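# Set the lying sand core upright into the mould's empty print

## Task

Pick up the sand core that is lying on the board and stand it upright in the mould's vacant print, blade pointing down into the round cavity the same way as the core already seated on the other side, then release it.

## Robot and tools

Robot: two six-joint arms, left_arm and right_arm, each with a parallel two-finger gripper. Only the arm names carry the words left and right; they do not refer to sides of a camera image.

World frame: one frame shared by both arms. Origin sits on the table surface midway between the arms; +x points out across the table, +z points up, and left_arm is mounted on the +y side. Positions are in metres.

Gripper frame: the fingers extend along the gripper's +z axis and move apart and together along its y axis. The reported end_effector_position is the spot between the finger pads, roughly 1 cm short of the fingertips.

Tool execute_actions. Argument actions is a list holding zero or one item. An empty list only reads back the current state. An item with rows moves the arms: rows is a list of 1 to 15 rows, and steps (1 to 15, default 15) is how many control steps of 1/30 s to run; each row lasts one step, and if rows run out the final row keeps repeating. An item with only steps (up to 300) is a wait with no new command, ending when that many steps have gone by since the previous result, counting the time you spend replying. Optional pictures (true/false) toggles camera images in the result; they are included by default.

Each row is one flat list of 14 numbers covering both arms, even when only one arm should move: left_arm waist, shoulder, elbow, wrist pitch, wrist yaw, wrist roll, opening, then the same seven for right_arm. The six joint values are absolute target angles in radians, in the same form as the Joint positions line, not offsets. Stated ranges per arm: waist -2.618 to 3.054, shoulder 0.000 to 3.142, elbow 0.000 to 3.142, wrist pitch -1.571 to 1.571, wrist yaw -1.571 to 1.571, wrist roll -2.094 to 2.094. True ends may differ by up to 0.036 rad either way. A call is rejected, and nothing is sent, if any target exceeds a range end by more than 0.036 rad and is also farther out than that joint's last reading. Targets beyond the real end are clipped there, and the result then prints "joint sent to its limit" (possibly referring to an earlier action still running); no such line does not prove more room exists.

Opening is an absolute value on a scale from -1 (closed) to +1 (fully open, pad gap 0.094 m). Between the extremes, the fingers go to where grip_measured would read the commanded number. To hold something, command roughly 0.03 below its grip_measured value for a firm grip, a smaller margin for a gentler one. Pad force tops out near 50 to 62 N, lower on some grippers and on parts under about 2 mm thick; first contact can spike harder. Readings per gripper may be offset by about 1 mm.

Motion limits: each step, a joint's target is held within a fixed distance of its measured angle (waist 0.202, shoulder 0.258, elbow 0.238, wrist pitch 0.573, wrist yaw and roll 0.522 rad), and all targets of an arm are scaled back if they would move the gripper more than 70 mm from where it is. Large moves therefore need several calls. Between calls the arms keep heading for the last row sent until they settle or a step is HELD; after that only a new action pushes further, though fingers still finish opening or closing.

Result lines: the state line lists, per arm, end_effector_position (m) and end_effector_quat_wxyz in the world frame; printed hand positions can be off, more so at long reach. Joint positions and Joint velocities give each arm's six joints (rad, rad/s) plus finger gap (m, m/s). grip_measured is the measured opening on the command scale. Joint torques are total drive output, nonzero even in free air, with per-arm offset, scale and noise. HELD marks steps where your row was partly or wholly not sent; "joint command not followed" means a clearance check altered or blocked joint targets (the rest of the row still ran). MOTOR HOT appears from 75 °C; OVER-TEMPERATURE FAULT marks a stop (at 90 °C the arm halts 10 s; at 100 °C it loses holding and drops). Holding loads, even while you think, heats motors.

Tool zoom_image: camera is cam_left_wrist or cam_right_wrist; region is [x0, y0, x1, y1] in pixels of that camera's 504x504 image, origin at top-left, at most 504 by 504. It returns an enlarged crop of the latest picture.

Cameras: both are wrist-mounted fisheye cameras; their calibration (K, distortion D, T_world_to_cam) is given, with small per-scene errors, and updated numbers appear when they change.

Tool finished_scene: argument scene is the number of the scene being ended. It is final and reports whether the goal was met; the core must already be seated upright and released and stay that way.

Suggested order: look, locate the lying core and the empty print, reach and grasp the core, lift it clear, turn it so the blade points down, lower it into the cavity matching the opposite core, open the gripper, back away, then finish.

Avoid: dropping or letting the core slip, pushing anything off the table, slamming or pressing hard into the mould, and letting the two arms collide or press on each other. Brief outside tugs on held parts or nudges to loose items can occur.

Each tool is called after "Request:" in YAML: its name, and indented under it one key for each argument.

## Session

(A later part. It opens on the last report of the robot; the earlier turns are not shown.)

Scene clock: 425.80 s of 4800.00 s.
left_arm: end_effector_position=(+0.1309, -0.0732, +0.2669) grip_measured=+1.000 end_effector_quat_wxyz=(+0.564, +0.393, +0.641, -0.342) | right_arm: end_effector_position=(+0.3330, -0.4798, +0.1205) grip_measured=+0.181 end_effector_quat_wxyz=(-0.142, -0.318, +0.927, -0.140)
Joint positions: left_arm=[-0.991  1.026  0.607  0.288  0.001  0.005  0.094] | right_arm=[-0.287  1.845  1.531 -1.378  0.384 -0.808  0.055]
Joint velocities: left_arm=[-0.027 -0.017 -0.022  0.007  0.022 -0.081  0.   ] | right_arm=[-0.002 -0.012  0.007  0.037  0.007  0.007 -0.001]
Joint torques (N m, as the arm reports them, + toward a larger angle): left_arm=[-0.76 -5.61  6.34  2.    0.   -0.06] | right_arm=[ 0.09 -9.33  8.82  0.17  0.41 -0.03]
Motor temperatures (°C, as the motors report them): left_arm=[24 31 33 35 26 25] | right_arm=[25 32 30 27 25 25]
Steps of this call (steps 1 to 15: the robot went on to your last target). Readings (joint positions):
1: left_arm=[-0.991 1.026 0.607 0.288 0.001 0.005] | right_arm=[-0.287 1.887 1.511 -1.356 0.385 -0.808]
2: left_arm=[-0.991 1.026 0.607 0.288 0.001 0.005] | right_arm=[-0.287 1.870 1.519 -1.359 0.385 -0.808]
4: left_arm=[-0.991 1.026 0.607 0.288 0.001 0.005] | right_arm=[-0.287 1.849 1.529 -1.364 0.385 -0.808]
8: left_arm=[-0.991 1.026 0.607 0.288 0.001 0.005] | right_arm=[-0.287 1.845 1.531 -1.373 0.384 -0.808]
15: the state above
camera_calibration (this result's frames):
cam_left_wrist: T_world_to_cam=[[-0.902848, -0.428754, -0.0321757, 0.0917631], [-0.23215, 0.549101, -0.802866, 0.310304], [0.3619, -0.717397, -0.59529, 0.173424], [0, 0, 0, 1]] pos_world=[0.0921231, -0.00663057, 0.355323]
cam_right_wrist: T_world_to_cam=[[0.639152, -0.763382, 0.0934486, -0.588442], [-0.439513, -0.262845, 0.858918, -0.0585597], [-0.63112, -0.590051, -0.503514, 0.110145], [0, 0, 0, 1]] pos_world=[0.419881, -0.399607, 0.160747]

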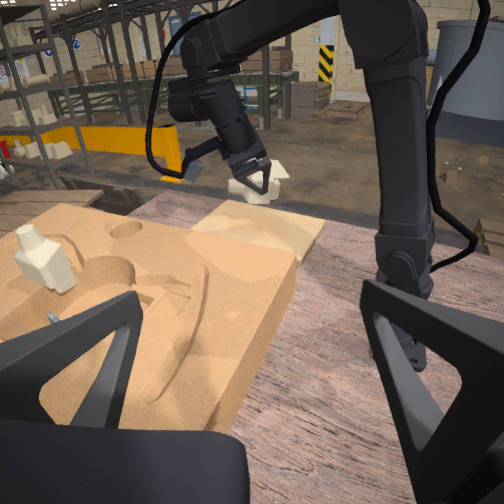

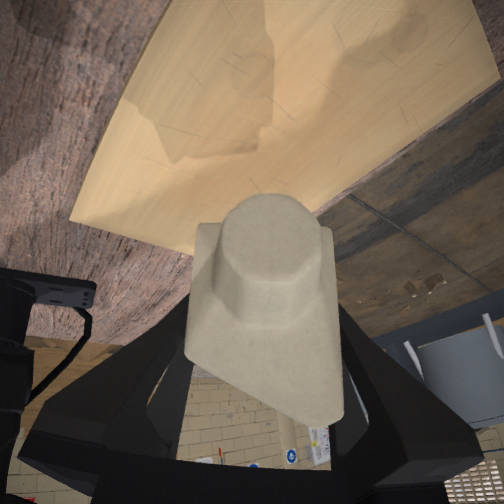

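Request:
execute_actions:
  actions:
    - {"rows": [[-0.98,1.0,0.62,0.25,0.03,0.02,1,  -0.285,1.81,1.54,-1.38,0.39,-0.8,0.15],[-0.95,1.0,0.64,0.19,0.07,0.06,1,  -0.28,1.78,1.52,-1.36,0.37,-0.78,0.15],[-0.92,1.0,0.67,0.12,0.12,0.1,1,  -0.27,1.75,1.5,-1.33,0.35,-0.76,0.15],[-0.88,1.0,0.7,0.04,0.18,0.14,1,  -0.26,1.71,1.48,-1.3,0.32,-0.74,0.15],[-0.84,1.0,0.73,-0.04,0.24,0.19,1,  -0.25,1.67,1.46,-1.27,0.29,-0.72,0.15],[-0.8,1.0,0.77,-0.13,0.3,0.24,1,  -0.23,1.63,1.43,-1.23,0.26,-0.7,0.15],[-0.76,1.0,0.8,-0.22,0.37,0.29,1,  -0.21,1.59,1.4,-1.19,0.23,-0.68,0.15],[-0.72,1.0,0.84,-0.31,0.43,0.34,1,  -0.19,1.55,1.37,-1.15,0.2,-0.66,0.15],[-0.68,1.0,0.87,-0.4,0.5,0.39,1,  -0.17,1.51,1.34,-1.11,0.17,-0.64,0.15],[-0.64,1.0,0.91,-0.49,0.56,0.44,1,  -0.15,1.47,1.31,-1.07,0.14,-0.62,0.15],[-0.6,1.0,0.94,-0.58,0.62,0.49,1,  -0.12,1.43,1.28,-1.03,0.11,-0.6,0.15],[-0.57,1.0,0.97,-0.66,0.68,0.53,1,  -0.09,1.39,1.25,-0.99,0.08,-0.58,0.15],[-0.54,1.0,0.99,-0.72,0.73,0.57,1,  -0.06,1.35,1.22,-0.95,0.05,-0.56,0.15],[-0.52,1.0,1.01,-0.77,0.76,0.6,1,  -0.03,1.31,1.19,-0.91,0.02,-0.54,0.15],[-0.5,1.0,1.03,-0.8,0.785,0.615,1,  0.0,1.27,1.16,-0.87,0.0,-0.52,0.15]], "steps": 15}
  pictures: false

Request:
execute_actions:
  actions:
    - {"rows": [[-0.5,1.0,1.03,-0.8,0.785,0.615,1,  0.04,1.23,1.12,-0.83,-0.02,-0.5,0.15],[-0.5,1.0,1.03,-0.8,0.785,0.615,1,  0.08,1.19,1.08,-0.79,-0.04,-0.48,0.15],[-0.5,1.0,1.03,-0.8,0.785,0.615,1,  0.12,1.15,1.04,-0.75,-0.06,-0.46,0.15],[-0.5,1.0,1.03,-0.8,0.785,0.615,1,  0.16,1.11,1.0,-0.71,-0.08,-0.44,0.15],[-0.5,1.0,1.03,-0.8,0.785,0.615,1,  0.2,1.07,0.96,-0.67,-0.1,-0.42,0.15],[-0.5,1.0,1.03,-0.8,0.785,0.615,1,  0.24,1.03,0.92,-0.63,-0.12,-0.4,0.15],[-0.5,1.0,1.03,-0.8,0.785,0.615,1,  0.28,1.0,0.89,-0.59,-0.14,-0.38,0.15],[-0.5,1.0,1.03,-0.8,0.785,0.615,1,  0.32,0.97,0.86,-0.56,-0.16,-0.36,0.15],[-0.5,1.0,1.03,-0.8,0.785,0.615,1,  0.36,0.94,0.83,-0.53,-0.18,-0.34,0.15],[-0.5,1.0,1.03,-0.8,0.785,0.615,1,  0.4,0.92,0.8,-0.5,-0.2,-0.32,0.15],[-0.5,1.0,1.03,-0.8,0.785,0.615,1,  0.44,0.9,0.78,-0.48,-0.22,-0.3,0.15],[-0.5,1.0,1.03,-0.8,0.785,0.615,1,  0.48,0.88,0.76,-0.46,-0.24,-0.28,0.15],[-0.5,1.0,1.03,-0.8,0.785,0.615,1,  0.52,0.87,0.745,-0.44,-0.26,-0.26,0.15],[-0.5,1.0,1.03,-0.8,0.785,0.615,1,  0.56,0.86,0.735,-0.425,-0.28,-0.25,0.15],[-0.5,1.0,1.03,-0.8,0.785,0.615,1,  0.6,0.85,0.725,-0.41,-0.3,-0.24,0.15]], "steps": 15}
  pictures: false

Request:
execute_actions:
  actions:
    - {"rows": [[-0.5,1.0,1.03,-0.8,0.785,0.615,1,  0.64,0.85,0.725,-0.405,-0.31,-0.235,0.15],[-0.5,1.0,1.03,-0.8,0.785,0.615,1,  0.68,0.85,0.725,-0.405,-0.32,-0.23,0.15],[-0.5,1.0,1.03,-0.8,0.785,0.615,1,  0.72,0.85,0.725,-0.405,-0.33,-0.225,0.15],[-0.5,1.0,1.03,-0.8,0.785,0.615,1,  0.76,0.85,0.725,-0.405,-0.34,-0.22,0.15],[-0.5,1.0,1.03,-0.8,0.785,0.615,1,  0.8,0.85,0.725,-0.405,-0.35,-0.215,0.15],[-0.5,1.0,1.03,-0.8,0.785,0.615,1,  0.84,0.85,0.725,-0.405,-0.36,-0.21,0.15],[-0.5,1.0,1.03,-0.8,0.785,0.615,1,  0.88,0.85,0.725,-0.405,-0.37,-0.21,0.15],[-0.5,1.0,1.03,-0.8,0.785,0.615,1,  0.91,0.85,0.725,-0.405,-0.378,-0.21,0.15],[-0.5,1.0,1.03,-0.8,0.785,0.615,1,  0.94,0.85,0.725,-0.405,-0.378,-0.21,0.15],[-0.5,1.0,1.03,-0.8,0.785,0.615,1,  0.97,0.85,0.725,-0.405,-0.378,-0.21,0.15],[-0.5,1.0,1.03,-0.8,0.785,0.615,1,  0.99,0.85,0.725,-0.405,-0.378,-0.21,0.15],[-0.5,1.0,1.03,-0.8,0.785,0.615,1,  1.01,0.85,0.725,-0.405,-0.378,-0.21,0.15],[-0.5,1.0,1.03,-0.8,0.785,0.615,1,  1.02,0.85,0.725,-0.405,-0.378,-0.21,0.15],[-0.5,1.0,1.03,-0.8,0.785,0.615,1,  1.03,0.85,0.725,-0.405,-0.378,-0.21,0.15],[-0.5,1.0,1.03,-0.8,0.785,0.615,1,  1.035,0.85,0.725,-0.405,-0.378,-0.21,0.15]], "steps": 15}
  pictures: false

Request:
execute_actions:
  actions:
    - {"steps": 15}

Scene clock: 499.57 s of 4800.00 s.
left_arm: end_effector_position=(+0.1507, -0.0054, +0.2741) grip_measured=+1.000 end_effector_quat_wxyz=(+0.437, +0.559, +0.641, -0.293) | right_arm: end_effector_position=(+0.3424, -0.3632, +0.1689) grip_measured=+0.181 end_effector_quat_wxyz=(+0.162, -0.312, +0.930, -0.106)
Joint positions: left_arm=[-0.543  1.024  0.971 -0.511  0.582  0.461  0.094] | right_arm=[-0.057  1.366  1.214 -1.046  0.117 -0.61   0.055]
Joint velocities: left_arm=[ 0.652 -0.056  0.574 -1.81   1.253  1.004  0.   ] | right_arm=[ 0.862 -1.121 -0.926  1.092 -0.711  0.549  0.001]
Joint torques (N m, as the arm reports them, + toward a larger angle): left_arm=[ 0.15 -4.76  8.18  1.46  0.26  0.07] | right_arm=[ 0.46 -6.83  8.19  1.52  0.01  0.1 ]
Motor temperatures (°C, as the motors report them): left_arm=[24 31 33 37 26 25] | right_arm=[25 35 33 26 25 25]
Steps of this call (steps 1 to 15: the robot went on to your last target; steps 16 to 90: nothing new was sent; then 70.27 s passed at rest; steps 91 to 105: all 15 steps of this action). Readings (joint positions):
91: left_arm=[-0.991 1.026 0.607 0.286 0.003 0.007] | right_arm=[-0.287 1.845 1.531 -1.379 0.384 -0.808]
92: left_arm=[-0.987 1.026 0.607 0.277 0.016 0.014] | right_arm=[-0.287 1.842 1.529 -1.376 0.380 -0.805]
94: left_arm=[-0.949 1.026 0.628 0.212 0.064 0.048] | right_arm=[-0.284 1.816 1.504 -1.349 0.363 -0.790]
98: left_arm=[-0.796 1.026 0.743 -0.021 0.223 0.174] | right_arm=[-0.242 1.673 1.410 -1.266 0.295 -0.736]
105: the state above

Scene clock: 500.07 s of 4800.00 s.
left_arm: end_effector_position=(+0.1054, +0.0083, +0.2591) grip_measured=+1.000 end_effector_quat_wxyz=(+0.353, +0.607, +0.622, -0.346) | right_arm: end_effector_position=(+0.2437, -0.1605, +0.1768) grip_measured=+0.180 end_effector_quat_wxyz=(+0.378, -0.456, +0.791, +0.152)
Joint positions: left_arm=[-0.509  1.017  1.004 -0.773  0.765  0.604  0.094] | right_arm=[ 0.526  0.905  0.734 -0.578 -0.195 -0.318  0.055]
Joint velocities: left_arm=[-0.012 -0.007  0.017 -0.007  0.037  0.081  0.   ] | right_arm=[ 1.136 -0.286 -0.393  0.667 -0.549  0.476  0.   ]
Joint torques (N m, as the arm reports them, + toward a larger angle): left_arm=[ 0.82 -3.91  8.23  1.19  0.39  0.07] | right_arm=[ 0.38 -4.29 10.07  2.92 -0.36  0.06]
Motor temperatures (°C, as the motors report them): left_arm=[24 31 33 36 26 25] | right_arm=[25 35 33 27 25 25]
Steps of this call (steps 1 to 15: all 15 steps of this action). Readings (joint positions):
1: left_arm=[-0.524 1.022 0.987 -0.564 0.619 0.491] | right_arm=[-0.025 1.327 1.181 -1.010 0.092 -0.591]
2: left_arm=[-0.513 1.020 0.997 -0.605 0.649 0.515] | right_arm=[0.009 1.288 1.145 -0.971 0.070 -0.571]
4: left_arm=[-0.509 1.017 1.004 -0.665 0.694 0.549] | right_arm=[0.086 1.210 1.068 -0.895 0.027 -0.532]
8: left_arm=[-0.509 1.017 1.004 -0.737 0.741 0.585] | right_arm=[0.248 1.059 0.909 -0.758 -0.060 -0.454]
15: the state above

Scene clock: 500.57 s of 4800.00 s.
left_arm: end_effector_position=(+0.1038, +0.0086, +0.2586) grip_measured=+1.000 end_effector_quat_wxyz=(+0.351, +0.608, +0.622, -0.348) | right_arm: end_effector_position=(+0.1022, -0.0698, +0.1941) grip_measured=+0.180 end_effector_quat_wxyz=(+0.319, -0.614, +0.641, +0.331)
Joint positions: left_arm=[-0.509  1.017  1.004 -0.78   0.77   0.608  0.094] | right_arm=[ 1.016  0.89   0.715 -0.485 -0.352 -0.222  0.055]
Joint velocities: left_arm=[-0.012 -0.012 -0.002  0.037  0.007 -0.022  0.   ] | right_arm=[ 0.286 -0.012 -0.002  0.022 -0.037  0.007 -0.001]
Joint torques (N m, as the arm reports them, + toward a larger angle): left_arm=[ 0.82 -3.94  8.22  1.17  0.42  0.08] | right_arm=[ 0.43 -4.45  9.8   2.99 -0.24  0.06]
Motor temperatures (°C, as the motors report them): left_arm=[24 31 33 36 26 25] | right_arm=[25 35 34 27 25 25]
Steps of this call (steps 1 to 15: all 15 steps of this action). Readings (joint positions):
1: left_arm=[-0.509 1.017 1.004 -0.774 0.766 0.605] | right_arm=[0.566 0.897 0.723 -0.561 -0.213 -0.303]
2: left_arm=[-0.509 1.017 1.004 -0.776 0.767 0.606] | right_arm=[0.606 0.892 0.717 -0.547 -0.229 -0.290]
4: left_arm=[-0.509 1.017 1.004 -0.777 0.768 0.607] | right_arm=[0.686 0.890 0.715 -0.526 -0.257 -0.269]
8: left_arm=[-0.509 1.017 1.004 -0.779 0.769 0.608] | right_arm=[0.844 0.890 0.715 -0.494 -0.304 -0.239]
15: the state above

Scene clock: 501.07 s of 4800.00 s.
left_arm: end_effector_position=(+0.1038, +0.0086, +0.2586) grip_measured=+1.000 end_effector_quat_wxyz=(+0.351, +0.608, +0.621, -0.348) | right_arm: end_effector_position=(+0.0983, -0.0689, +0.1942) grip_measured=+0.180 end_effector_quat_wxyz=(+0.316, -0.617, +0.638, +0.335)
Joint positions: left_arm=[-0.509  1.017  1.004 -0.78   0.77   0.609  0.094] | right_arm=[ 1.027  0.89   0.715 -0.485 -0.356 -0.217  0.055]
Joint velocities: left_arm=[-0.012 -0.002 -0.007  0.037  0.007 -0.037  0.   ] | right_arm=[ 0.017 -0.007  0.007 -0.007  0.066 -0.022 -0.001]
Joint torques (N m, as the arm reports them, + toward a larger angle): left_arm=[ 0.82 -3.93  8.22  1.17  0.4   0.09] | right_arm=[ 0.77 -4.41  9.72  2.96 -0.3   0.04]
Motor temperatures (°C, as the motors report them): left_arm=[24 31 33 36 26 25] | right_arm=[25 34 34 27 25 25]
Steps of this call (steps 1 to 15: the robot went on to your last target). Readings (joint positions):
1: left_arm=[-0.509 1.017 1.004 -0.780 0.770 0.608] | right_arm=[1.023 0.890 0.715 -0.485 -0.354 -0.222]
2: left_arm=[-0.509 1.017 1.004 -0.780 0.770 0.609] | right_arm=[1.026 0.890 0.715 -0.485 -0.355 -0.221]
4: left_arm=[-0.509 1.017 1.004 -0.780 0.770 0.609] | right_arm=[1.027 0.890 0.715 -0.485 -0.356 -0.220]
8: left_arm=[-0.509 1.017 1.004 -0.780 0.770 0.609] | right_arm=[1.027 0.890 0.715 -0.485 -0.356 -0.218]
15: the state above
camera_calibration (this result's frames):
cam_left_wrist: T_world_to_cam=[[-0.999747, 0.0217059, -0.00584672, 0.101526], [0.0216982, 0.86381, -0.50335, 0.145899], [-0.00587522, -0.503349, -0.864063, 0.342739], [0, 0, 0, 1]] pos_world=[0.100349, 0.0442845, 0.37018]
cam_right_wrist: T_world_to_cam=[[0.996684, 0.0610198, -0.0538318, -0.0814125], [0.0434525, -0.958454, -0.281919, 0.0090721], [-0.068798, 0.278645, -0.957927, 0.334439], [0, 0, 0, 1]] pos_world=[0.103757, -0.0795269, 0.318543]

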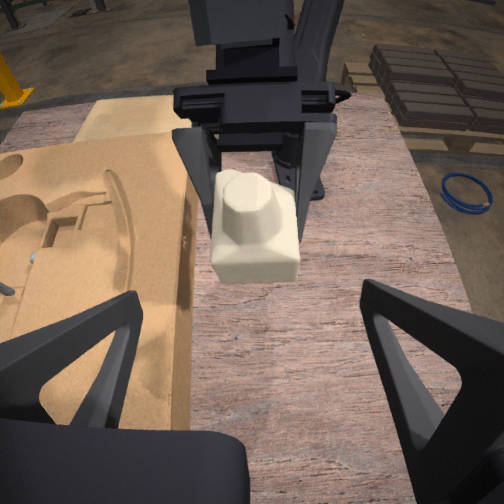

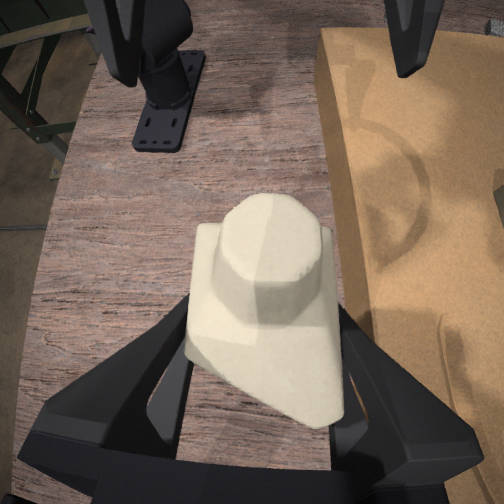

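Request:
execute_actions:
  actions:
    - {"rows": [[-0.5,1.0,1.03,-0.8,0.785,0.615,1,  1.035,0.844,0.726,-0.395,-0.38,-0.21,0.15],[-0.5,1.0,1.03,-0.8,0.785,0.615,1,  1.035,0.838,0.727,-0.385,-0.382,-0.21,0.15],[-0.5,1.0,1.03,-0.8,0.785,0.615,1,  1.035,0.832,0.728,-0.375,-0.384,-0.21,0.15],[-0.5,1.0,1.03,-0.8,0.785,0.615,1,  1.035,0.826,0.729,-0.365,-0.386,-0.21,0.15],[-0.5,1.0,1.03,-0.8,0.785,0.615,1,  1.035,0.82,0.73,-0.355,-0.388,-0.21,0.15],[-0.5,1.0,1.03,-0.8,0.785,0.615,1,  1.035,0.815,0.73,-0.345,-0.39,-0.21,0.15],[-0.5,1.0,1.03,-0.8,0.785,0.615,1,  1.035,0.812,0.73,-0.335,-0.39,-0.21,0.15]], "steps": 15}
  pictures: false

Request:
execute_actions:
  actions:
    - {"steps": 10}

Scene clock: 517.30 s of 4800.00 s.
left_arm: end_effector_position=(+0.1038, +0.0085, +0.2586) grip_measured=+1.000 end_effector_quat_wxyz=(+0.351, +0.608, +0.621, -0.348) | right_arm: end_effector_position=(+0.0996, -0.0643, +0.2187) grip_measured=+0.180 end_effector_quat_wxyz=(+0.358, -0.608, +0.613, +0.354)
Joint positions: left_arm=[-0.509  1.017  1.004 -0.78   0.77   0.609  0.094] | right_arm=[ 1.027  0.848  0.715 -0.421 -0.36  -0.217  0.055]
Joint velocities: left_arm=[-0.002  0.002 -0.002  0.081 -0.066 -0.051  0.   ] | right_arm=[ 0.002  0.002  0.012  0.037 -0.066 -0.022 -0.001]
Joint torques (N m, as the arm reports them, + toward a larger angle): left_arm=[ 0.83 -3.93  8.23  1.16  0.39  0.08] | right_arm=[ 0.66 -3.77 10.23  3.1  -0.32  0.05]
Motor temperatures (°C, as the motors report them): left_arm=[24 30 34 35 26 25] | right_arm=[25 31 34 34 25 25]
Steps of this call (steps 1 to 15: the robot went on to your last target; steps 16 to 90: nothing new was sent; then 12.73 s passed at rest; steps 91 to 105: all 15 steps of this action). Readings (joint positions):
91: left_arm=[-0.509 1.017 1.004 -0.780 0.770 0.609] | right_arm=[1.027 0.890 0.715 -0.485 -0.356 -0.217]
92: left_arm=[-0.509 1.017 1.004 -0.780 0.770 0.609] | right_arm=[1.027 0.889 0.715 -0.483 -0.356 -0.217]
94: left_arm=[-0.509 1.017 1.004 -0.780 0.770 0.609] | right_arm=[1.027 0.881 0.715 -0.477 -0.356 -0.217]
98: left_arm=[-0.509 1.017 1.004 -0.780 0.770 0.609] | right_arm=[1.027 0.855 0.715 -0.448 -0.357 -0.217]
105: the state above

Scene clock: 517.63 s of 4800.00 s.
left_arm: end_effector_position=(+0.1038, +0.0085, +0.2586) grip_measured=+1.000 end_effector_quat_wxyz=(+0.351, +0.608, +0.621, -0.348) | right_arm: end_effector_position=(+0.0996, -0.0642, +0.2188) grip_measured=+0.180 end_effector_quat_wxyz=(+0.359, -0.608, +0.613, +0.354)
Joint positions: left_arm=[-0.509  1.017  1.004 -0.78   0.77   0.609  0.094] | right_arm=[ 1.027  0.848  0.715 -0.421 -0.36  -0.217  0.055]
Joint velocities: left_arm=[ 0.002  0.002 -0.017 -0.081  0.007  0.007  0.   ] | right_arm=[-0.017  0.002 -0.002 -0.022 -0.022  0.139 -0.   ]
Joint torques (N m, as the arm reports them, + toward a larger angle): left_arm=[ 0.84 -3.95  8.21  1.16  0.4   0.08] | right_arm=[ 0.8  -3.74 10.34  3.14 -0.34  0.03]
Motor temperatures (°C, as the motors report them): left_arm=[24 30 35 35 26 25] | right_arm=[25 31 35 34 25 25]
Steps of this call (steps 1 to 10: the robot went on to your last target). Readings (joint positions):
1: left_arm=[-0.509 1.017 1.004 -0.780 0.770 0.609] | right_arm=[1.027 0.848 0.715 -0.421 -0.360 -0.217]
2: left_arm=[-0.509 1.017 1.004 -0.780 0.770 0.609] | right_arm=[1.027 0.848 0.715 -0.421 -0.360 -0.217]
4: left_arm=[-0.509 1.017 1.004 -0.780 0.770 0.609] | right_arm=[1.027 0.848 0.715 -0.421 -0.360 -0.217]
8: left_arm=[-0.509 1.017 1.004 -0.780 0.770 0.609] | right_arm=[1.027 0.848 0.715 -0.421 -0.360 -0.217]
10: the state above
camera_calibration (this result's frames):
cam_left_wrist: T_world_to_cam=[[-0.999742, 0.0219721, -0.00569551, 0.10143], [0.0218507, 0.863692, -0.503546, 0.145972], [-0.0061448, -0.50354, -0.86395, 0.342758], [0, 0, 0, 1]] pos_world=[0.10032, 0.0442894, 0.370207]
cam_right_wrist: T_world_to_cam=[[0.997691, 0.0677054, -0.00534795, -0.0919499], [0.0608273, -0.925806, -0.373073, 0.0407518], [-0.0302102, 0.371887, -0.927786, 0.352297], [0, 0, 0, 1]] pos_world=[0.0999017, -0.0870607, 0.341568]

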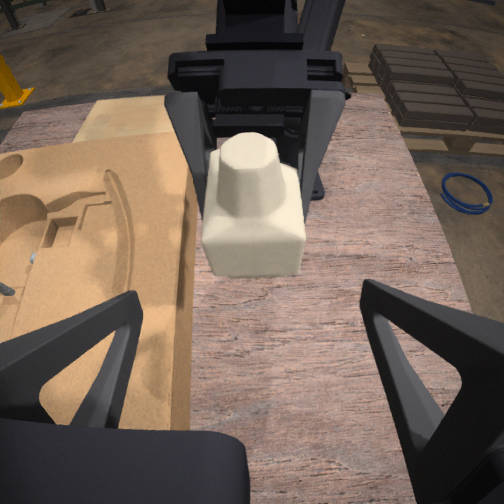

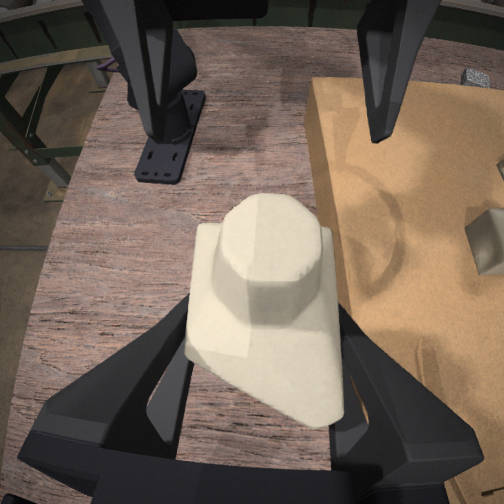

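Request:
execute_actions:
  actions:
    - {"rows": [[-0.52,1.01,1.02,-0.78,0.775,0.605,1,  1.035,0.812,0.73,-0.335,-0.39,-0.21,0.15],[-0.535,1.016,1.012,-0.76,0.765,0.593,1,  1.035,0.812,0.73,-0.335,-0.39,-0.21,0.15],[-0.55,1.022,1.005,-0.74,0.755,0.58,1,  1.035,0.812,0.73,-0.335,-0.39,-0.21,0.15],[-0.565,1.028,0.998,-0.715,0.745,0.568,1,  1.035,0.812,0.73,-0.335,-0.39,-0.21,0.15],[-0.58,1.034,0.99,-0.69,0.735,0.555,1,  1.035,0.812,0.73,-0.335,-0.39,-0.21,0.15],[-0.595,1.04,0.982,-0.665,0.724,0.542,1,  1.035,0.812,0.73,-0.335,-0.39,-0.21,0.15],[-0.61,1.046,0.975,-0.64,0.713,0.53,1,  1.035,0.812,0.73,-0.335,-0.39,-0.21,0.15],[-0.625,1.052,0.968,-0.62,0.702,0.517,1,  1.035,0.812,0.73,-0.335,-0.39,-0.21,0.15],[-0.64,1.058,0.96,-0.6,0.691,0.504,1,  1.035,0.812,0.73,-0.335,-0.39,-0.21,0.15],[-0.655,1.065,0.952,-0.58,0.68,0.491,1,  1.035,0.812,0.73,-0.335,-0.39,-0.21,0.15],[-0.67,1.072,0.945,-0.56,0.67,0.478,1,  1.035,0.812,0.73,-0.335,-0.39,-0.21,0.15],[-0.685,1.079,0.937,-0.54,0.66,0.465,1,  1.035,0.812,0.73,-0.335,-0.39,-0.21,0.15],[-0.7,1.085,0.93,-0.52,0.65,0.452,1,  1.035,0.812,0.73,-0.335,-0.39,-0.21,0.15],[-0.712,1.09,0.923,-0.5,0.64,0.44,1,  1.035,0.812,0.73,-0.335,-0.39,-0.21,0.15],[-0.722,1.095,0.918,-0.48,0.63,0.432,1,  1.035,0.812,0.73,-0.335,-0.39,-0.21,0.15]], "steps": 15}
  pictures: false

Request:
execute_actions:
  actions:
    - {"steps": 15}

Scene clock: 557.20 s of 4800.00 s.
left_arm: end_effector_position=(+0.0919, -0.0327, +0.2414) grip_measured=+1.000 end_effector_quat_wxyz=(+0.345, +0.623, +0.605, -0.356) | right_arm: end_effector_position=(+0.0996, -0.0642, +0.2189) grip_measured=+0.180 end_effector_quat_wxyz=(+0.359, -0.608, +0.613, +0.354)
Joint positions: left_arm=[-0.693  1.076  0.942 -0.572  0.671  0.486  0.094] | right_arm=[ 1.027  0.848  0.715 -0.42  -0.36  -0.217  0.055]
Joint velocities: left_arm=[-0.374  0.183 -0.227  0.491 -0.286 -0.374  0.   ] | right_arm=[-0.017 -0.007  0.007 -0.066 -0.022 -0.051  0.   ]
Joint torques (N m, as the arm reports them, + toward a larger angle): left_arm=[-0.63 -2.35  5.88  1.61  0.25 -0.05] | right_arm=[ 0.77 -3.85 10.34  3.11 -0.34  0.02]
Motor temperatures (°C, as the motors report them): left_arm=[24 30 35 33 26 25] | right_arm=[25 29 36 41 25 25]
Steps of this call (steps 1 to 15: the robot went on to your last target; steps 16 to 90: nothing new was sent; then 36.07 s passed at rest; steps 91 to 105: all 15 steps of this action). Readings (joint positions):
91: left_arm=[-0.509 1.017 1.004 -0.781 0.770 0.609] | right_arm=[1.027 0.848 0.715 -0.420 -0.360 -0.217]
92: left_arm=[-0.511 1.017 1.004 -0.779 0.769 0.607] | right_arm=[1.027 0.848 0.715 -0.420 -0.360 -0.217]
94: left_arm=[-0.530 1.017 1.004 -0.768 0.760 0.598] | right_arm=[1.027 0.848 0.715 -0.420 -0.360 -0.217]
98: left_arm=[-0.590 1.024 0.999 -0.704 0.736 0.565] | right_arm=[1.027 0.848 0.715 -0.420 -0.360 -0.217]
105: the state above

Scene clock: 557.70 s of 4800.00 s.
left_arm: end_effector_position=(+0.0994, -0.0417, +0.2414) grip_measured=+1.000 end_effector_quat_wxyz=(+0.360, +0.612, +0.610, -0.352) | right_arm: end_effector_position=(+0.0996, -0.0642, +0.2189) grip_measured=+0.180 end_effector_quat_wxyz=(+0.359, -0.608, +0.613, +0.354)
Joint positions: left_arm=[-0.713  1.09   0.927 -0.494  0.632  0.44   0.094] | right_arm=[ 1.027  0.848  0.715 -0.42  -0.36  -0.217  0.055]
Joint velocities: left_arm=[-0.017 -0.007  0.002 -0.007 -0.007 -0.051  0.   ] | right_arm=[ 0.007 -0.002  0.002  0.081 -0.022 -0.007  0.   ]
Joint torques (N m, as the arm reports them, + toward a larger angle): left_arm=[-0.81 -2.72  5.93  1.65  0.2  -0.09] | right_arm=[ 0.73 -3.83 10.23  3.14 -0.38  0.03]
Motor temperatures (°C, as the motors report them): left_arm=[24 30 35 33 26 25] | right_arm=[25 29 36 41 25 25]
Steps of this call (steps 1 to 15: the robot went on to your last target). Readings (joint positions):
1: left_arm=[-0.703 1.082 0.935 -0.557 0.662 0.477] | right_arm=[1.027 0.848 0.715 -0.420 -0.360 -0.217]
2: left_arm=[-0.709 1.087 0.931 -0.546 0.656 0.469] | right_arm=[1.027 0.848 0.715 -0.420 -0.360 -0.217]
4: left_arm=[-0.713 1.090 0.927 -0.530 0.646 0.458] | right_arm=[1.027 0.848 0.715 -0.420 -0.360 -0.217]
8: left_arm=[-0.713 1.090 0.927 -0.506 0.637 0.446] | right_arm=[1.027 0.848 0.715 -0.420 -0.360 -0.217]
15: the state above
camera_calibration (this result's frames):
cam_left_wrist: T_world_to_cam=[[-0.999028, 0.0367978, -0.0242491, 0.103139], [0.0440442, 0.85226, -0.521261, 0.182322], [0.00148525, -0.521822, -0.853053, 0.298405], [0, 0, 0, 1]] pos_world=[0.0945656, -0.00346714, 0.352094]
cam_right_wrist: T_world_to_cam=[[0.997692, 0.0677072, -0.00516678, -0.0920117], [0.0608863, -0.925676, -0.373385, 0.0408901], [-0.0300636, 0.372209, -0.927662, 0.352331], [0, 0, 0, 1]] pos_world=[0.099902, -0.08706, 0.341637]

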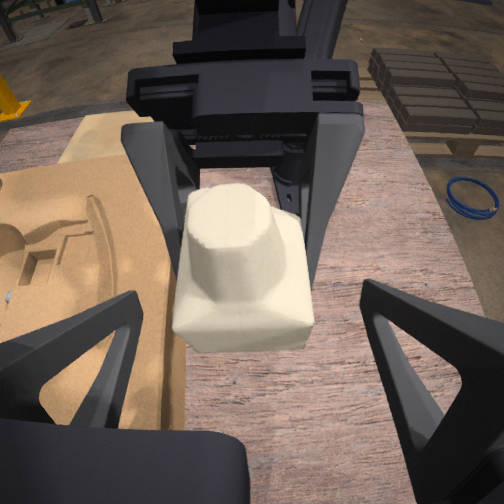

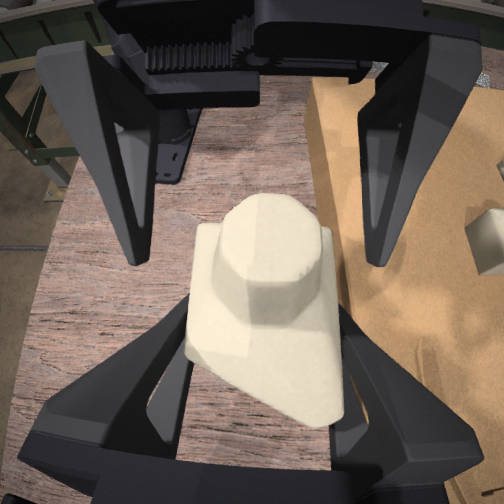

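Request:
execute_actions:
  actions:
    - {"rows": [[-0.723,1.099,0.915,-0.473,0.63,0.432,1,  1.035,0.812,0.73,-0.335,-0.39,-0.21,0.15],[-0.724,1.103,0.912,-0.466,0.63,0.432,0.95,  1.035,0.812,0.73,-0.335,-0.39,-0.21,0.15],[-0.725,1.107,0.909,-0.459,0.63,0.432,0.9,  1.035,0.812,0.73,-0.335,-0.39,-0.21,0.15],[-0.726,1.111,0.905,-0.452,0.63,0.432,0.85,  1.035,0.812,0.73,-0.335,-0.39,-0.21,0.15],[-0.727,1.115,0.902,-0.445,0.63,0.432,0.8,  1.035,0.812,0.73,-0.335,-0.39,-0.21,0.15],[-0.728,1.118,0.899,-0.438,0.63,0.432,0.75,  1.035,0.812,0.73,-0.335,-0.39,-0.21,0.15],[-0.728,1.121,0.896,-0.432,0.63,0.432,0.7,  1.035,0.812,0.73,-0.335,-0.39,-0.21,0.15],[-0.728,1.121,0.896,-0.432,0.63,0.432,0.65,  1.035,0.812,0.73,-0.335,-0.39,-0.21,0.15],[-0.728,1.121,0.896,-0.432,0.63,0.432,0.6,  1.035,0.812,0.73,-0.335,-0.39,-0.21,0.15],[-0.728,1.121,0.896,-0.432,0.63,0.432,0.55,  1.035,0.812,0.73,-0.335,-0.39,-0.21,0.15],[-0.728,1.121,0.896,-0.432,0.63,0.432,0.5,  1.035,0.812,0.73,-0.335,-0.39,-0.21,0.15]], "steps": 15}
  pictures: false

Request:
execute_actions:
  actions:
    - {"steps": 10}

Scene clock: 584.60 s of 4800.00 s.
left_arm: end_effector_position=(+0.1028, -0.0468, +0.2337) grip_measured=+0.503 end_effector_quat_wxyz=(+0.361, +0.613, +0.609, -0.352) | right_arm: end_effector_position=(+0.0996, -0.0642, +0.2189) grip_measured=+0.180 end_effector_quat_wxyz=(+0.359, -0.608, +0.613, +0.354)
Joint positions: left_arm=[-0.717  1.113  0.907 -0.448  0.629  0.438  0.071] | right_arm=[ 1.027  0.848  0.715 -0.42  -0.36  -0.217  0.055]
Joint velocities: left_arm=[ 0.002  0.002 -0.002  0.007 -0.051 -0.066 -0.001] | right_arm=[-0.017 -0.012 -0.007  0.037 -0.007  0.022 -0.   ]
Joint torques (N m, as the arm reports them, + toward a larger angle): left_arm=[-0.94 -2.56  5.76  1.63  0.19 -0.07] | right_arm=[ 0.82 -3.95 10.51  3.12 -0.34  0.02]
Motor temperatures (°C, as the motors report them): left_arm=[24 30 34 34 26 25] | right_arm=[25 29 37 44 25 25]
Steps of this call (steps 1 to 15: the robot went on to your last target; steps 16 to 90: nothing new was sent; then 23.40 s passed at rest; steps 91 to 105: all 15 steps of this action). Readings (joint positions):
91: left_arm=[-0.713 1.090 0.927 -0.491 0.630 0.439] | right_arm=[1.027 0.848 0.715 -0.420 -0.360 -0.217]
92: left_arm=[-0.713 1.090 0.927 -0.489 0.630 0.439] | right_arm=[1.027 0.848 0.715 -0.420 -0.360 -0.217]
94: left_arm=[-0.713 1.091 0.927 -0.482 0.630 0.439] | right_arm=[1.027 0.848 0.715 -0.420 -0.360 -0.217]
98: left_arm=[-0.716 1.103 0.918 -0.457 0.630 0.438] | right_arm=[1.027 0.848 0.715 -0.420 -0.360 -0.217]
105: the state above

Scene clock: 584.93 s of 4800.00 s.
left_arm: end_effector_position=(+0.1031, -0.0473, +0.2344) grip_measured=+0.503 end_effector_quat_wxyz=(+0.363, +0.613, +0.608, -0.352) | right_arm: end_effector_position=(+0.0996, -0.0642, +0.2189) grip_measured=+0.180 end_effector_quat_wxyz=(+0.359, -0.608, +0.613, +0.354)
Joint positions: left_arm=[-0.717  1.113  0.907 -0.444  0.629  0.438  0.071] | right_arm=[ 1.027  0.848  0.715 -0.42  -0.36  -0.217  0.055]
Joint velocities: left_arm=[ 0.007 -0.017 -0.002  0.022 -0.037  0.081 -0.001] | right_arm=[-0.017  0.012  0.022  0.022  0.022  0.007 -0.   ]
Joint torques (N m, as the arm reports them, + toward a larger angle): left_arm=[-0.91 -2.67  5.77  1.65  0.2  -0.08] | right_arm=[ 0.77 -3.89 10.31  3.12 -0.37  0.04]
Motor temperatures (°C, as the motors report them): left_arm=[24 30 34 34 26 25] | right_arm=[25 29 37 44 25 25]
Steps of this call (steps 1 to 10: the robot went on to your last target). Readings (joint positions):
1: left_arm=[-0.717 1.113 0.907 -0.447 0.629 0.438] | right_arm=[1.027 0.848 0.715 -0.420 -0.360 -0.217]
2: left_arm=[-0.717 1.113 0.907 -0.446 0.629 0.438] | right_arm=[1.027 0.848 0.715 -0.420 -0.360 -0.217]
4: left_arm=[-0.717 1.113 0.907 -0.445 0.629 0.438] | right_arm=[1.027 0.848 0.715 -0.420 -0.360 -0.217]
8: left_arm=[-0.717 1.113 0.907 -0.444 0.629 0.438] | right_arm=[1.027 0.848 0.715 -0.420 -0.360 -0.217]
10: the state above
camera_calibration (this result's frames):
cam_left_wrist: T_world_to_cam=[[-0.998838, 0.0384963, -0.0289886, 0.108029], [0.0479869, 0.849753, -0.524993, 0.183682], [0.0044229, -0.525774, -0.850613, 0.288509], [0, 0, 0, 1]] pos_world=[0.0978134, -0.00855301, 0.344973]
cam_right_wrist: T_world_to_cam=[[0.997692, 0.0677072, -0.00516678, -0.0920117], [0.0608863, -0.925676, -0.373385, 0.0408901], [-0.0300636, 0.372209, -0.927662, 0.352331], [0, 0, 0, 1]] pos_world=[0.099902, -0.08706, 0.341637]

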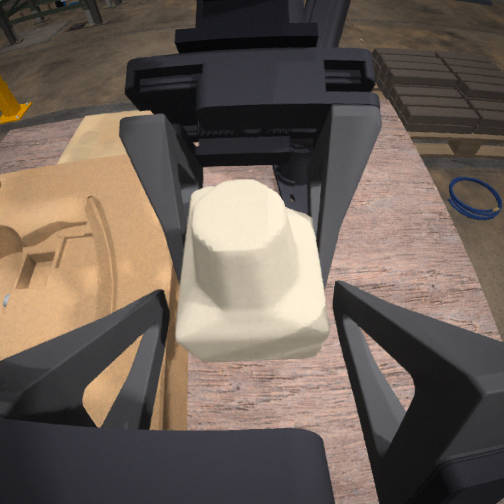

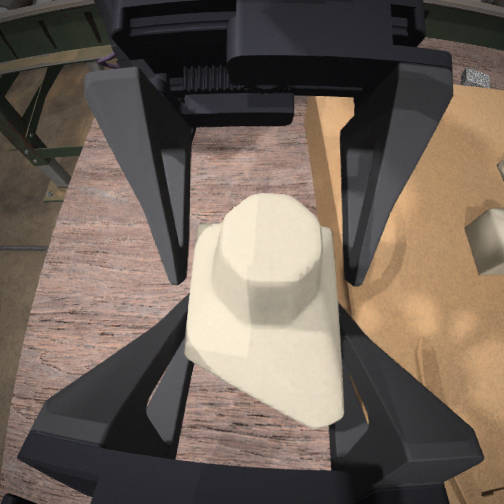

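Request:
execute_actions:
  actions:
    - {"rows": [[-0.728,1.121,0.896,-0.432,0.63,0.432,0.46,  1.035,0.812,0.73,-0.335,-0.39,-0.21,0.15],[-0.728,1.121,0.896,-0.432,0.63,0.432,0.42,  1.035,0.812,0.73,-0.335,-0.39,-0.21,0.15],[-0.728,1.121,0.896,-0.432,0.63,0.432,0.38,  1.035,0.812,0.73,-0.335,-0.39,-0.21,0.15],[-0.728,1.121,0.896,-0.432,0.63,0.432,0.35,  1.035,0.812,0.73,-0.335,-0.39,-0.21,0.15],[-0.728,1.121,0.896,-0.432,0.63,0.432,0.32,  1.035,0.812,0.73,-0.335,-0.39,-0.21,0.15],[-0.728,1.121,0.896,-0.432,0.63,0.432,0.29,  1.035,0.812,0.73,-0.335,-0.39,-0.21,0.15],[-0.728,1.121,0.896,-0.432,0.63,0.432,0.27,  1.035,0.812,0.73,-0.335,-0.39,-0.21,0.15],[-0.728,1.121,0.896,-0.432,0.63,0.432,0.25,  1.035,0.812,0.73,-0.335,-0.39,-0.21,0.15],[-0.728,1.121,0.896,-0.432,0.63,0.432,0.23,  1.035,0.812,0.73,-0.335,-0.39,-0.21,0.15],[-0.728,1.121,0.896,-0.432,0.63,0.432,0.21,  1.035,0.812,0.73,-0.335,-0.39,-0.21,0.15],[-0.728,1.121,0.896,-0.432,0.63,0.432,0.19,  1.035,0.812,0.73,-0.335,-0.39,-0.21,0.15],[-0.728,1.121,0.896,-0.432,0.63,0.432,0.17,  1.035,0.812,0.73,-0.335,-0.39,-0.21,0.15],[-0.728,1.121,0.896,-0.432,0.63,0.432,0.15,  1.035,0.812,0.73,-0.335,-0.39,-0.21,0.15]], "steps": 15}
  pictures: false

Request:
execute_actions:
  actions:
    - {"steps": 8}

Scene clock: 608.87 s of 4800.00 s.
left_arm: end_effector_position=(+0.1025, -0.0476, +0.2347) grip_measured=+0.168 end_effector_quat_wxyz=(+0.362, +0.613, +0.607, -0.354) | right_arm: end_effector_position=(+0.0996, -0.0642, +0.2189) grip_measured=+0.180 end_effector_quat_wxyz=(+0.359, -0.608, +0.613, +0.354)
Joint positions: left_arm=[-0.719  1.113  0.907 -0.443  0.631  0.437  0.055] | right_arm=[ 1.027  0.848  0.715 -0.42  -0.36  -0.217  0.055]
Joint velocities: left_arm=[-0.002 -0.007 -0.007  0.007  0.022  0.007 -0.001] | right_arm=[-0.007  0.007 -0.022 -0.022  0.007  0.081  0.001]
Joint torques (N m, as the arm reports them, + toward a larger angle): left_arm=[-0.72 -2.65  5.79  1.65  0.18 -0.04] | right_arm=[ 0.86 -3.98 10.47  3.13 -0.33  0.01]
Motor temperatures (°C, as the motors report them): left_arm=[24 30 33 34 26 25] | right_arm=[25 29 37 46 25 25]
Steps of this call (steps 1 to 15: the robot went on to your last target; steps 16 to 90: nothing new was sent; then 20.43 s passed at rest; steps 91 to 105: all 15 steps of this action). Readings (joint positions):
91: left_arm=[-0.717 1.113 0.907 -0.443 0.629 0.438] | right_arm=[1.027 0.848 0.715 -0.420 -0.360 -0.217]
92: left_arm=[-0.717 1.113 0.907 -0.443 0.629 0.438] | right_arm=[1.027 0.848 0.715 -0.420 -0.360 -0.217]
94: left_arm=[-0.717 1.113 0.907 -0.443 0.629 0.438] | right_arm=[1.027 0.848 0.715 -0.420 -0.360 -0.217]
98: left_arm=[-0.717 1.113 0.907 -0.443 0.629 0.438] | right_arm=[1.027 0.848 0.715 -0.420 -0.360 -0.217]
105: the state above

Scene clock: 609.13 s of 4800.00 s.
left_arm: end_effector_position=(+0.1025, -0.0476, +0.2347) grip_measured=+0.168 end_effector_quat_wxyz=(+0.362, +0.613, +0.607, -0.354) | right_arm: end_effector_position=(+0.0996, -0.0642, +0.2189) grip_measured=+0.180 end_effector_quat_wxyz=(+0.359, -0.608, +0.613, +0.354)
Joint positions: left_arm=[-0.719  1.113  0.907 -0.443  0.631  0.437  0.055] | right_arm=[ 1.027  0.848  0.715 -0.42  -0.36  -0.217  0.055]
Joint velocities: left_arm=[-0.007 -0.002  0.002  0.066 -0.051  0.007  0.001] | right_arm=[ 0.002  0.012  0.002 -0.007 -0.022 -0.037 -0.   ]
Joint torques (N m, as the arm reports them, + toward a larger angle): left_arm=[-0.79 -2.63  5.81  1.65  0.18 -0.05] | right_arm=[ 0.83 -3.69 10.21  3.1  -0.35  0.04]
Motor temperatures (°C, as the motors report them): left_arm=[24 30 33 34 26 25] | right_arm=[25 29 37 46 25 25]
Steps of this call (steps 1 to 8: the robot went on to your last target). Readings (joint positions):
1: left_arm=[-0.719 1.113 0.907 -0.443 0.631 0.437] | right_arm=[1.027 0.848 0.715 -0.420 -0.360 -0.217]
2: left_arm=[-0.719 1.113 0.907 -0.443 0.631 0.437] | right_arm=[1.027 0.848 0.715 -0.420 -0.360 -0.217]
4: left_arm=[-0.719 1.113 0.907 -0.443 0.631 0.437] | right_arm=[1.027 0.848 0.715 -0.420 -0.360 -0.217]
8: the state above
camera_calibration (this result's frames):
cam_left_wrist: T_world_to_cam=[[-0.998818, 0.0402707, -0.0272187, 0.107065], [0.0485684, 0.849034, -0.526101, 0.184298], [0.0019232, -0.526801, -0.849987, 0.28858], [0, 0, 0, 1]] pos_world=[0.0974321, -0.00876254, 0.345163]
cam_right_wrist: T_world_to_cam=[[0.997703, 0.06752, -0.00549792, -0.0919523], [0.0605886, -0.925686, -0.373408, 0.0409242], [-0.0303019, 0.372218, -0.927651, 0.352353], [0, 0, 0, 1]] pos_world=[0.0999385, -0.0870605, 0.341637]

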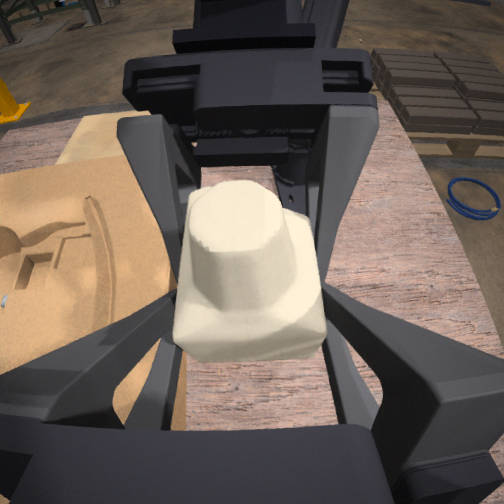

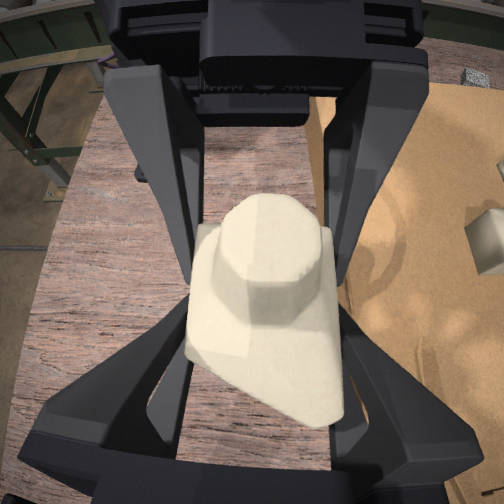

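Request:
execute_actions:
  actions:
    - {"rows": [[-0.722,1.117,0.9,-0.428,0.63,0.436,0.13,  1.03,0.816,0.728,-0.345,-0.385,-0.215,0.15],[-0.72,1.113,0.905,-0.422,0.63,0.436,0.13,  1.03,0.82,0.726,-0.355,-0.38,-0.215,0.15],[-0.72,1.109,0.91,-0.416,0.63,0.436,0.13,  1.03,0.824,0.724,-0.365,-0.375,-0.215,0.15],[-0.72,1.105,0.915,-0.41,0.635,0.436,0.13,  1.03,0.828,0.722,-0.375,-0.37,-0.215,0.15],[-0.72,1.101,0.92,-0.404,0.64,0.436,0.13,  1.03,0.832,0.72,-0.385,-0.365,-0.215,0.15],[-0.72,1.098,0.925,-0.398,0.645,0.436,0.13,  1.03,0.836,0.718,-0.395,-0.36,-0.215,0.15],[-0.72,1.095,0.93,-0.39,0.65,0.436,0.13,  1.03,0.84,0.715,-0.41,-0.36,-0.215,0.15],[-0.72,1.095,0.93,-0.39,0.65,0.436,0.13,  1.03,0.84,0.715,-0.41,-0.36,-0.215,0.17],[-0.72,1.095,0.93,-0.39,0.65,0.436,0.13,  1.03,0.84,0.715,-0.41,-0.36,-0.215,0.19],[-0.72,1.095,0.93,-0.39,0.65,0.436,0.13,  1.03,0.84,0.715,-0.41,-0.36,-0.215,0.23],[-0.72,1.095,0.93,-0.39,0.65,0.436,0.13,  1.03,0.84,0.715,-0.41,-0.36,-0.215,0.3],[-0.72,1.095,0.93,-0.39,0.65,0.436,0.13,  1.03,0.84,0.715,-0.41,-0.36,-0.215,0.4],[-0.72,1.095,0.93,-0.39,0.65,0.436,0.13,  1.03,0.84,0.715,-0.41,-0.36,-0.215,0.5],[-0.72,1.095,0.93,-0.39,0.65,0.436,0.13,  1.03,0.84,0.715,-0.41,-0.36,-0.215,0.6]], "steps": 15}
  pictures: false

Request:
execute_actions:
  actions:
    - {"steps": 10}

Scene clock: 630.23 s of 4800.00 s.
left_arm: end_effector_position=(+0.1033, -0.0473, +0.2341) grip_measured=+0.166 end_effector_quat_wxyz=(+0.362, +0.612, +0.609, -0.351) | right_arm: end_effector_position=(+0.1000, -0.0639, +0.2194) grip_measured=+0.585 end_effector_quat_wxyz=(+0.360, -0.608, +0.613, +0.354)
Joint positions: left_arm=[-0.719  1.113  0.907 -0.444  0.625  0.436  0.055] | right_arm=[ 1.027  0.848  0.715 -0.417 -0.359 -0.217  0.074]
Joint velocities: left_arm=[ 0.007  0.002 -0.012 -0.066  0.007  0.022 -0.   ] | right_arm=[-0.002 -0.007 -0.012  0.066 -0.007 -0.007  0.024]
Joint torques (N m, as the arm reports them, + toward a larger angle): left_arm=[-0.07 -5.27  8.31  2.08  0.43  0.01] | right_arm=[ 0.23 -1.83  8.95  2.27 -0.09 -0.04]
Motor temperatures (°C, as the motors report them): left_arm=[24 30 33 34 26 25] | right_arm=[25 29 38 47 25 25]
Steps of this call (steps 1 to 15: the robot went on to your last target; steps 16 to 90: nothing new was sent; then 17.60 s passed at rest; steps 91 to 105: all 15 steps of this action). Readings (joint positions):
91: left_arm=[-0.719 1.113 0.907 -0.443 0.631 0.437] | right_arm=[1.027 0.848 0.715 -0.420 -0.360 -0.217]
92: left_arm=[-0.719 1.113 0.907 -0.443 0.631 0.437] | right_arm=[1.027 0.848 0.715 -0.420 -0.360 -0.217]
94: left_arm=[-0.719 1.113 0.907 -0.443 0.631 0.437] | right_arm=[1.027 0.848 0.715 -0.421 -0.360 -0.217]
98: left_arm=[-0.719 1.113 0.907 -0.441 0.632 0.437] | right_arm=[1.027 0.848 0.715 -0.424 -0.359 -0.217]
105: the state above

Scene clock: 630.57 s of 4800.00 s.
left_arm: end_effector_position=(+0.1036, -0.0472, +0.2340) grip_measured=+0.166 end_effector_quat_wxyz=(+0.363, +0.612, +0.609, -0.351) | right_arm: end_effector_position=(+0.1001, -0.0637, +0.2197) grip_measured=+0.597 end_effector_quat_wxyz=(+0.361, -0.608, +0.612, +0.354)
Joint positions: left_arm=[-0.719  1.113  0.907 -0.444  0.623  0.436  0.055] | right_arm=[ 1.027  0.848  0.715 -0.416 -0.359 -0.217  0.075]
Joint velocities: left_arm=[-0.002 -0.002 -0.002  0.022  0.022  0.007 -0.   ] | right_arm=[-0.002  0.002  0.007 -0.037  0.022  0.007  0.001]
Joint torques (N m, as the arm reports them, + toward a larger angle): left_arm=[-0.06 -5.34  8.3   2.09  0.43  0.01] | right_arm=[ 0.31 -1.78  8.85  2.25 -0.08 -0.04]
Motor temperatures (°C, as the motors report them): left_arm=[24 30 33 34 26 25] | right_arm=[25 29 37 47 25 25]
Steps of this call (steps 1 to 10: the robot went on to your last target). Readings (joint positions):
1: left_arm=[-0.719 1.113 0.907 -0.444 0.625 0.436] | right_arm=[1.027 0.848 0.715 -0.417 -0.359 -0.217]
2: left_arm=[-0.719 1.113 0.907 -0.444 0.624 0.436] | right_arm=[1.027 0.848 0.715 -0.417 -0.359 -0.217]
4: left_arm=[-0.719 1.113 0.907 -0.444 0.624 0.436] | right_arm=[1.027 0.848 0.715 -0.416 -0.359 -0.217]
8: left_arm=[-0.719 1.113 0.907 -0.444 0.623 0.436] | right_arm=[1.027 0.848 0.715 -0.416 -0.359 -0.217]
10: the state above
camera_calibration (this result's frames):
cam_left_wrist: T_world_to_cam=[[-0.998987, 0.0341253, -0.0293337, 0.108389], [0.0444299, 0.85141, -0.522616, 0.183278], [0.00714059, -0.52339, -0.852064, 0.288316], [0, 0, 0, 1]] pos_world=[0.0980777, -0.00884178, 0.344627]
cam_right_wrist: T_world_to_cam=[[0.9978, 0.0662376, -0.00280449, -0.0931417], [0.0603106, -0.924457, -0.376486, 0.042386], [-0.0275302, 0.375489, -0.926418, 0.352603], [0, 0, 0, 1]] pos_world=[0.100088, -0.0870449, 0.342354]

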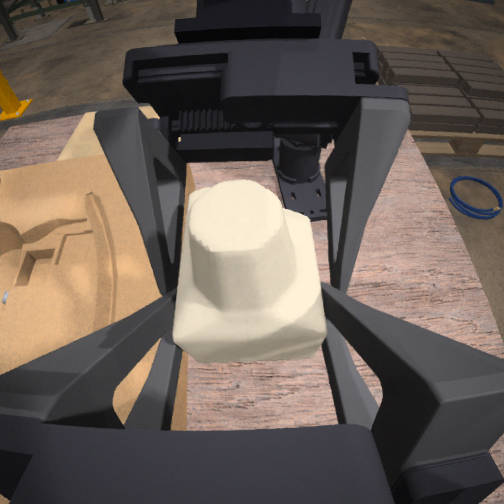

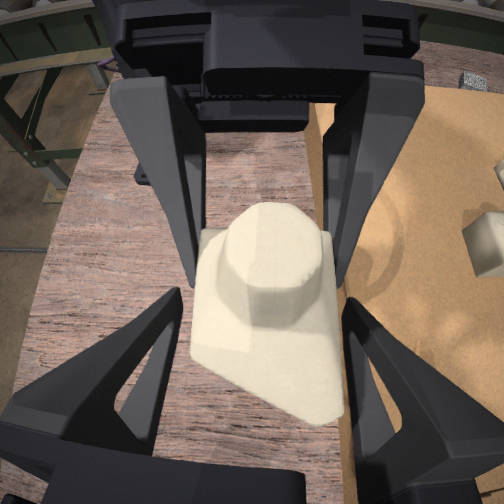

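Request:
execute_actions:
  actions:
    - {"rows": [[-0.71,1.09,0.935,-0.4,0.655,0.445,0.13,  1.03,0.83,0.714,-0.42,-0.36,-0.215,0.7],[-0.7,1.086,0.94,-0.415,0.66,0.455,0.13,  1.03,0.815,0.713,-0.435,-0.36,-0.215,0.8],[-0.69,1.082,0.945,-0.43,0.667,0.463,0.13,  1.03,0.8,0.712,-0.45,-0.36,-0.215,0.9],[-0.68,1.077,0.95,-0.445,0.674,0.472,0.13,  1.03,0.785,0.711,-0.465,-0.36,-0.215,1],[-0.67,1.072,0.955,-0.46,0.681,0.48,0.13,  1.03,0.77,0.71,-0.48,-0.36,-0.215,1],[-0.66,1.067,0.96,-0.475,0.688,0.49,0.13,  1.03,0.755,0.709,-0.495,-0.36,-0.215,1],[-0.65,1.062,0.965,-0.49,0.695,0.5,0.13,  1.03,0.74,0.708,-0.51,-0.36,-0.215,1],[-0.64,1.057,0.97,-0.505,0.702,0.508,0.13,  1.03,0.725,0.707,-0.525,-0.36,-0.215,1],[-0.63,1.052,0.975,-0.52,0.709,0.516,0.13,  1.03,0.71,0.706,-0.54,-0.36,-0.215,1],[-0.62,1.047,0.98,-0.535,0.716,0.525,0.13,  1.03,0.695,0.705,-0.555,-0.36,-0.215,1],[-0.61,1.042,0.985,-0.55,0.723,0.533,0.13,  1.03,0.68,0.704,-0.57,-0.36,-0.215,1],[-0.6,1.037,0.99,-0.565,0.73,0.54,0.13,  1.03,0.665,0.703,-0.585,-0.36,-0.215,1],[-0.59,1.032,0.995,-0.58,0.737,0.55,0.13,  1.03,0.65,0.702,-0.6,-0.36,-0.215,1],[-0.58,1.028,1.0,-0.595,0.744,0.558,0.13,  1.03,0.635,0.701,-0.615,-0.36,-0.215,1],[-0.575,1.025,1.005,-0.605,0.75,0.565,0.13,  1.03,0.62,0.7,-0.63,-0.36,-0.215,1]], "steps": 15}
  pictures: false

Request:
execute_actions:
  actions:
    - {"steps": 10}

Scene clock: 707.27 s of 4800.00 s.
left_arm: end_effector_position=(+0.1140, -0.0164, +0.2414) grip_measured=+0.166 end_effector_quat_wxyz=(+0.359, +0.607, +0.624, -0.337) | right_arm: end_effector_position=(+0.0858, -0.0962, +0.2387) grip_measured=+1.000 end_effector_quat_wxyz=(+0.379, -0.603, +0.602, +0.360)
Joint positions: left_arm=[-0.598  1.068  0.946 -0.601  0.681  0.525  0.055] | right_arm=[ 1.027  0.67   0.715 -0.549 -0.356 -0.217  0.094]
Joint velocities: left_arm=[ 0.266 -0.159  0.193 -0.315  0.095  0.212 -0.   ] | right_arm=[-0.017 -0.427 -0.002 -0.491 -0.037 -0.022  0.   ]
Joint torques (N m, as the arm reports them, + toward a larger angle): left_arm=[ 0.61 -6.39  9.9   1.89  0.65  0.09] | right_arm=[ 0.27 -1.82  6.97  2.09 -0.1  -0.05]
Motor temperatures (°C, as the motors report them): left_arm=[24 31 37 37 26 25] | right_arm=[25 27 37 42 25 25]
Steps of this call (steps 1 to 15: the robot went on to your last target; steps 16 to 90: nothing new was sent; then 73.20 s passed at rest; steps 91 to 105: all 15 steps of this action). Readings (joint positions):
91: left_arm=[-0.719 1.113 0.907 -0.445 0.623 0.436] | right_arm=[1.027 0.848 0.715 -0.416 -0.359 -0.217]
92: left_arm=[-0.718 1.113 0.907 -0.447 0.624 0.438] | right_arm=[1.027 0.848 0.715 -0.416 -0.359 -0.217]
94: left_arm=[-0.708 1.113 0.907 -0.459 0.629 0.446] | right_arm=[1.027 0.839 0.715 -0.424 -0.359 -0.217]
98: left_arm=[-0.667 1.108 0.907 -0.502 0.641 0.470] | right_arm=[1.027 0.779 0.715 -0.462 -0.359 -0.217]
105: the state above

Scene clock: 707.60 s of 4800.00 s.
left_arm: end_effector_position=(+0.1105, -0.0113, +0.2460) grip_measured=+0.166 end_effector_quat_wxyz=(+0.358, +0.612, +0.618, -0.339) | right_arm: end_effector_position=(+0.0815, -0.1057, +0.2337) grip_measured=+1.000 end_effector_quat_wxyz=(+0.368, -0.606, +0.609, +0.356)
Joint positions: left_arm=[-0.584  1.055  0.961 -0.643  0.701  0.554  0.055] | right_arm=[ 1.027  0.64   0.715 -0.607 -0.356 -0.217  0.094]
Joint velocities: left_arm=[ 0.002 -0.002 -0.012 -0.066 -0.022  0.007 -0.002] | right_arm=[-0.007 -0.007 -0.027  0.022 -0.037 -0.022  0.   ]
Joint torques (N m, as the arm reports them, + toward a larger angle): left_arm=[ 0.79 -5.91  9.66  1.9   0.67  0.1 ] | right_arm=[ 0.3  -1.11  7.1   2.02 -0.1  -0.02]
Motor temperatures (°C, as the motors report them): left_arm=[24 31 37 37 26 25] | right_arm=[25 27 37 42 25 25]
Steps of this call (steps 1 to 10: the robot went on to your last target). Readings (joint positions):
1: left_arm=[-0.590 1.063 0.952 -0.610 0.685 0.532] | right_arm=[1.027 0.657 0.715 -0.563 -0.356 -0.217]
2: left_arm=[-0.586 1.059 0.956 -0.615 0.688 0.537] | right_arm=[1.027 0.647 0.715 -0.573 -0.356 -0.217]
4: left_arm=[-0.584 1.056 0.961 -0.623 0.694 0.544] | right_arm=[1.027 0.640 0.715 -0.586 -0.356 -0.217]
8: left_arm=[-0.584 1.055 0.961 -0.639 0.700 0.552] | right_arm=[1.027 0.640 0.715 -0.603 -0.356 -0.217]
10: the state above
camera_calibration (this result's frames):
cam_left_wrist: T_world_to_cam=[[-0.999291, 0.0192093, -0.0323947, 0.115005], [0.032842, 0.865469, -0.499885, 0.154517], [0.0184341, -0.500595, -0.865486, 0.319612], [0, 0, 0, 1]] pos_world=[0.103957, 0.0240573, 0.357586]
cam_right_wrist: T_world_to_cam=[[0.997916, 0.0642587, 0.00580903, -0.0739394], [0.0614532, -0.919182, -0.389009, 0.0134372], [-0.0196577, 0.388556, -0.921215, 0.380361], [0, 0, 0, 1]] pos_world=[0.0804366, -0.130689, 0.356051]

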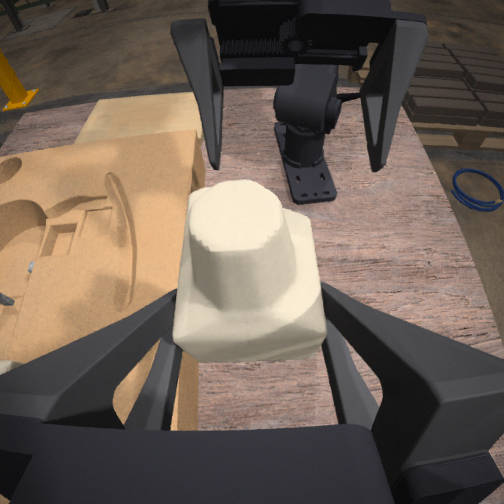

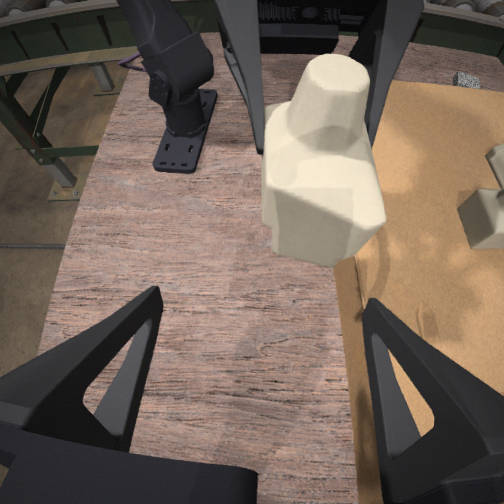

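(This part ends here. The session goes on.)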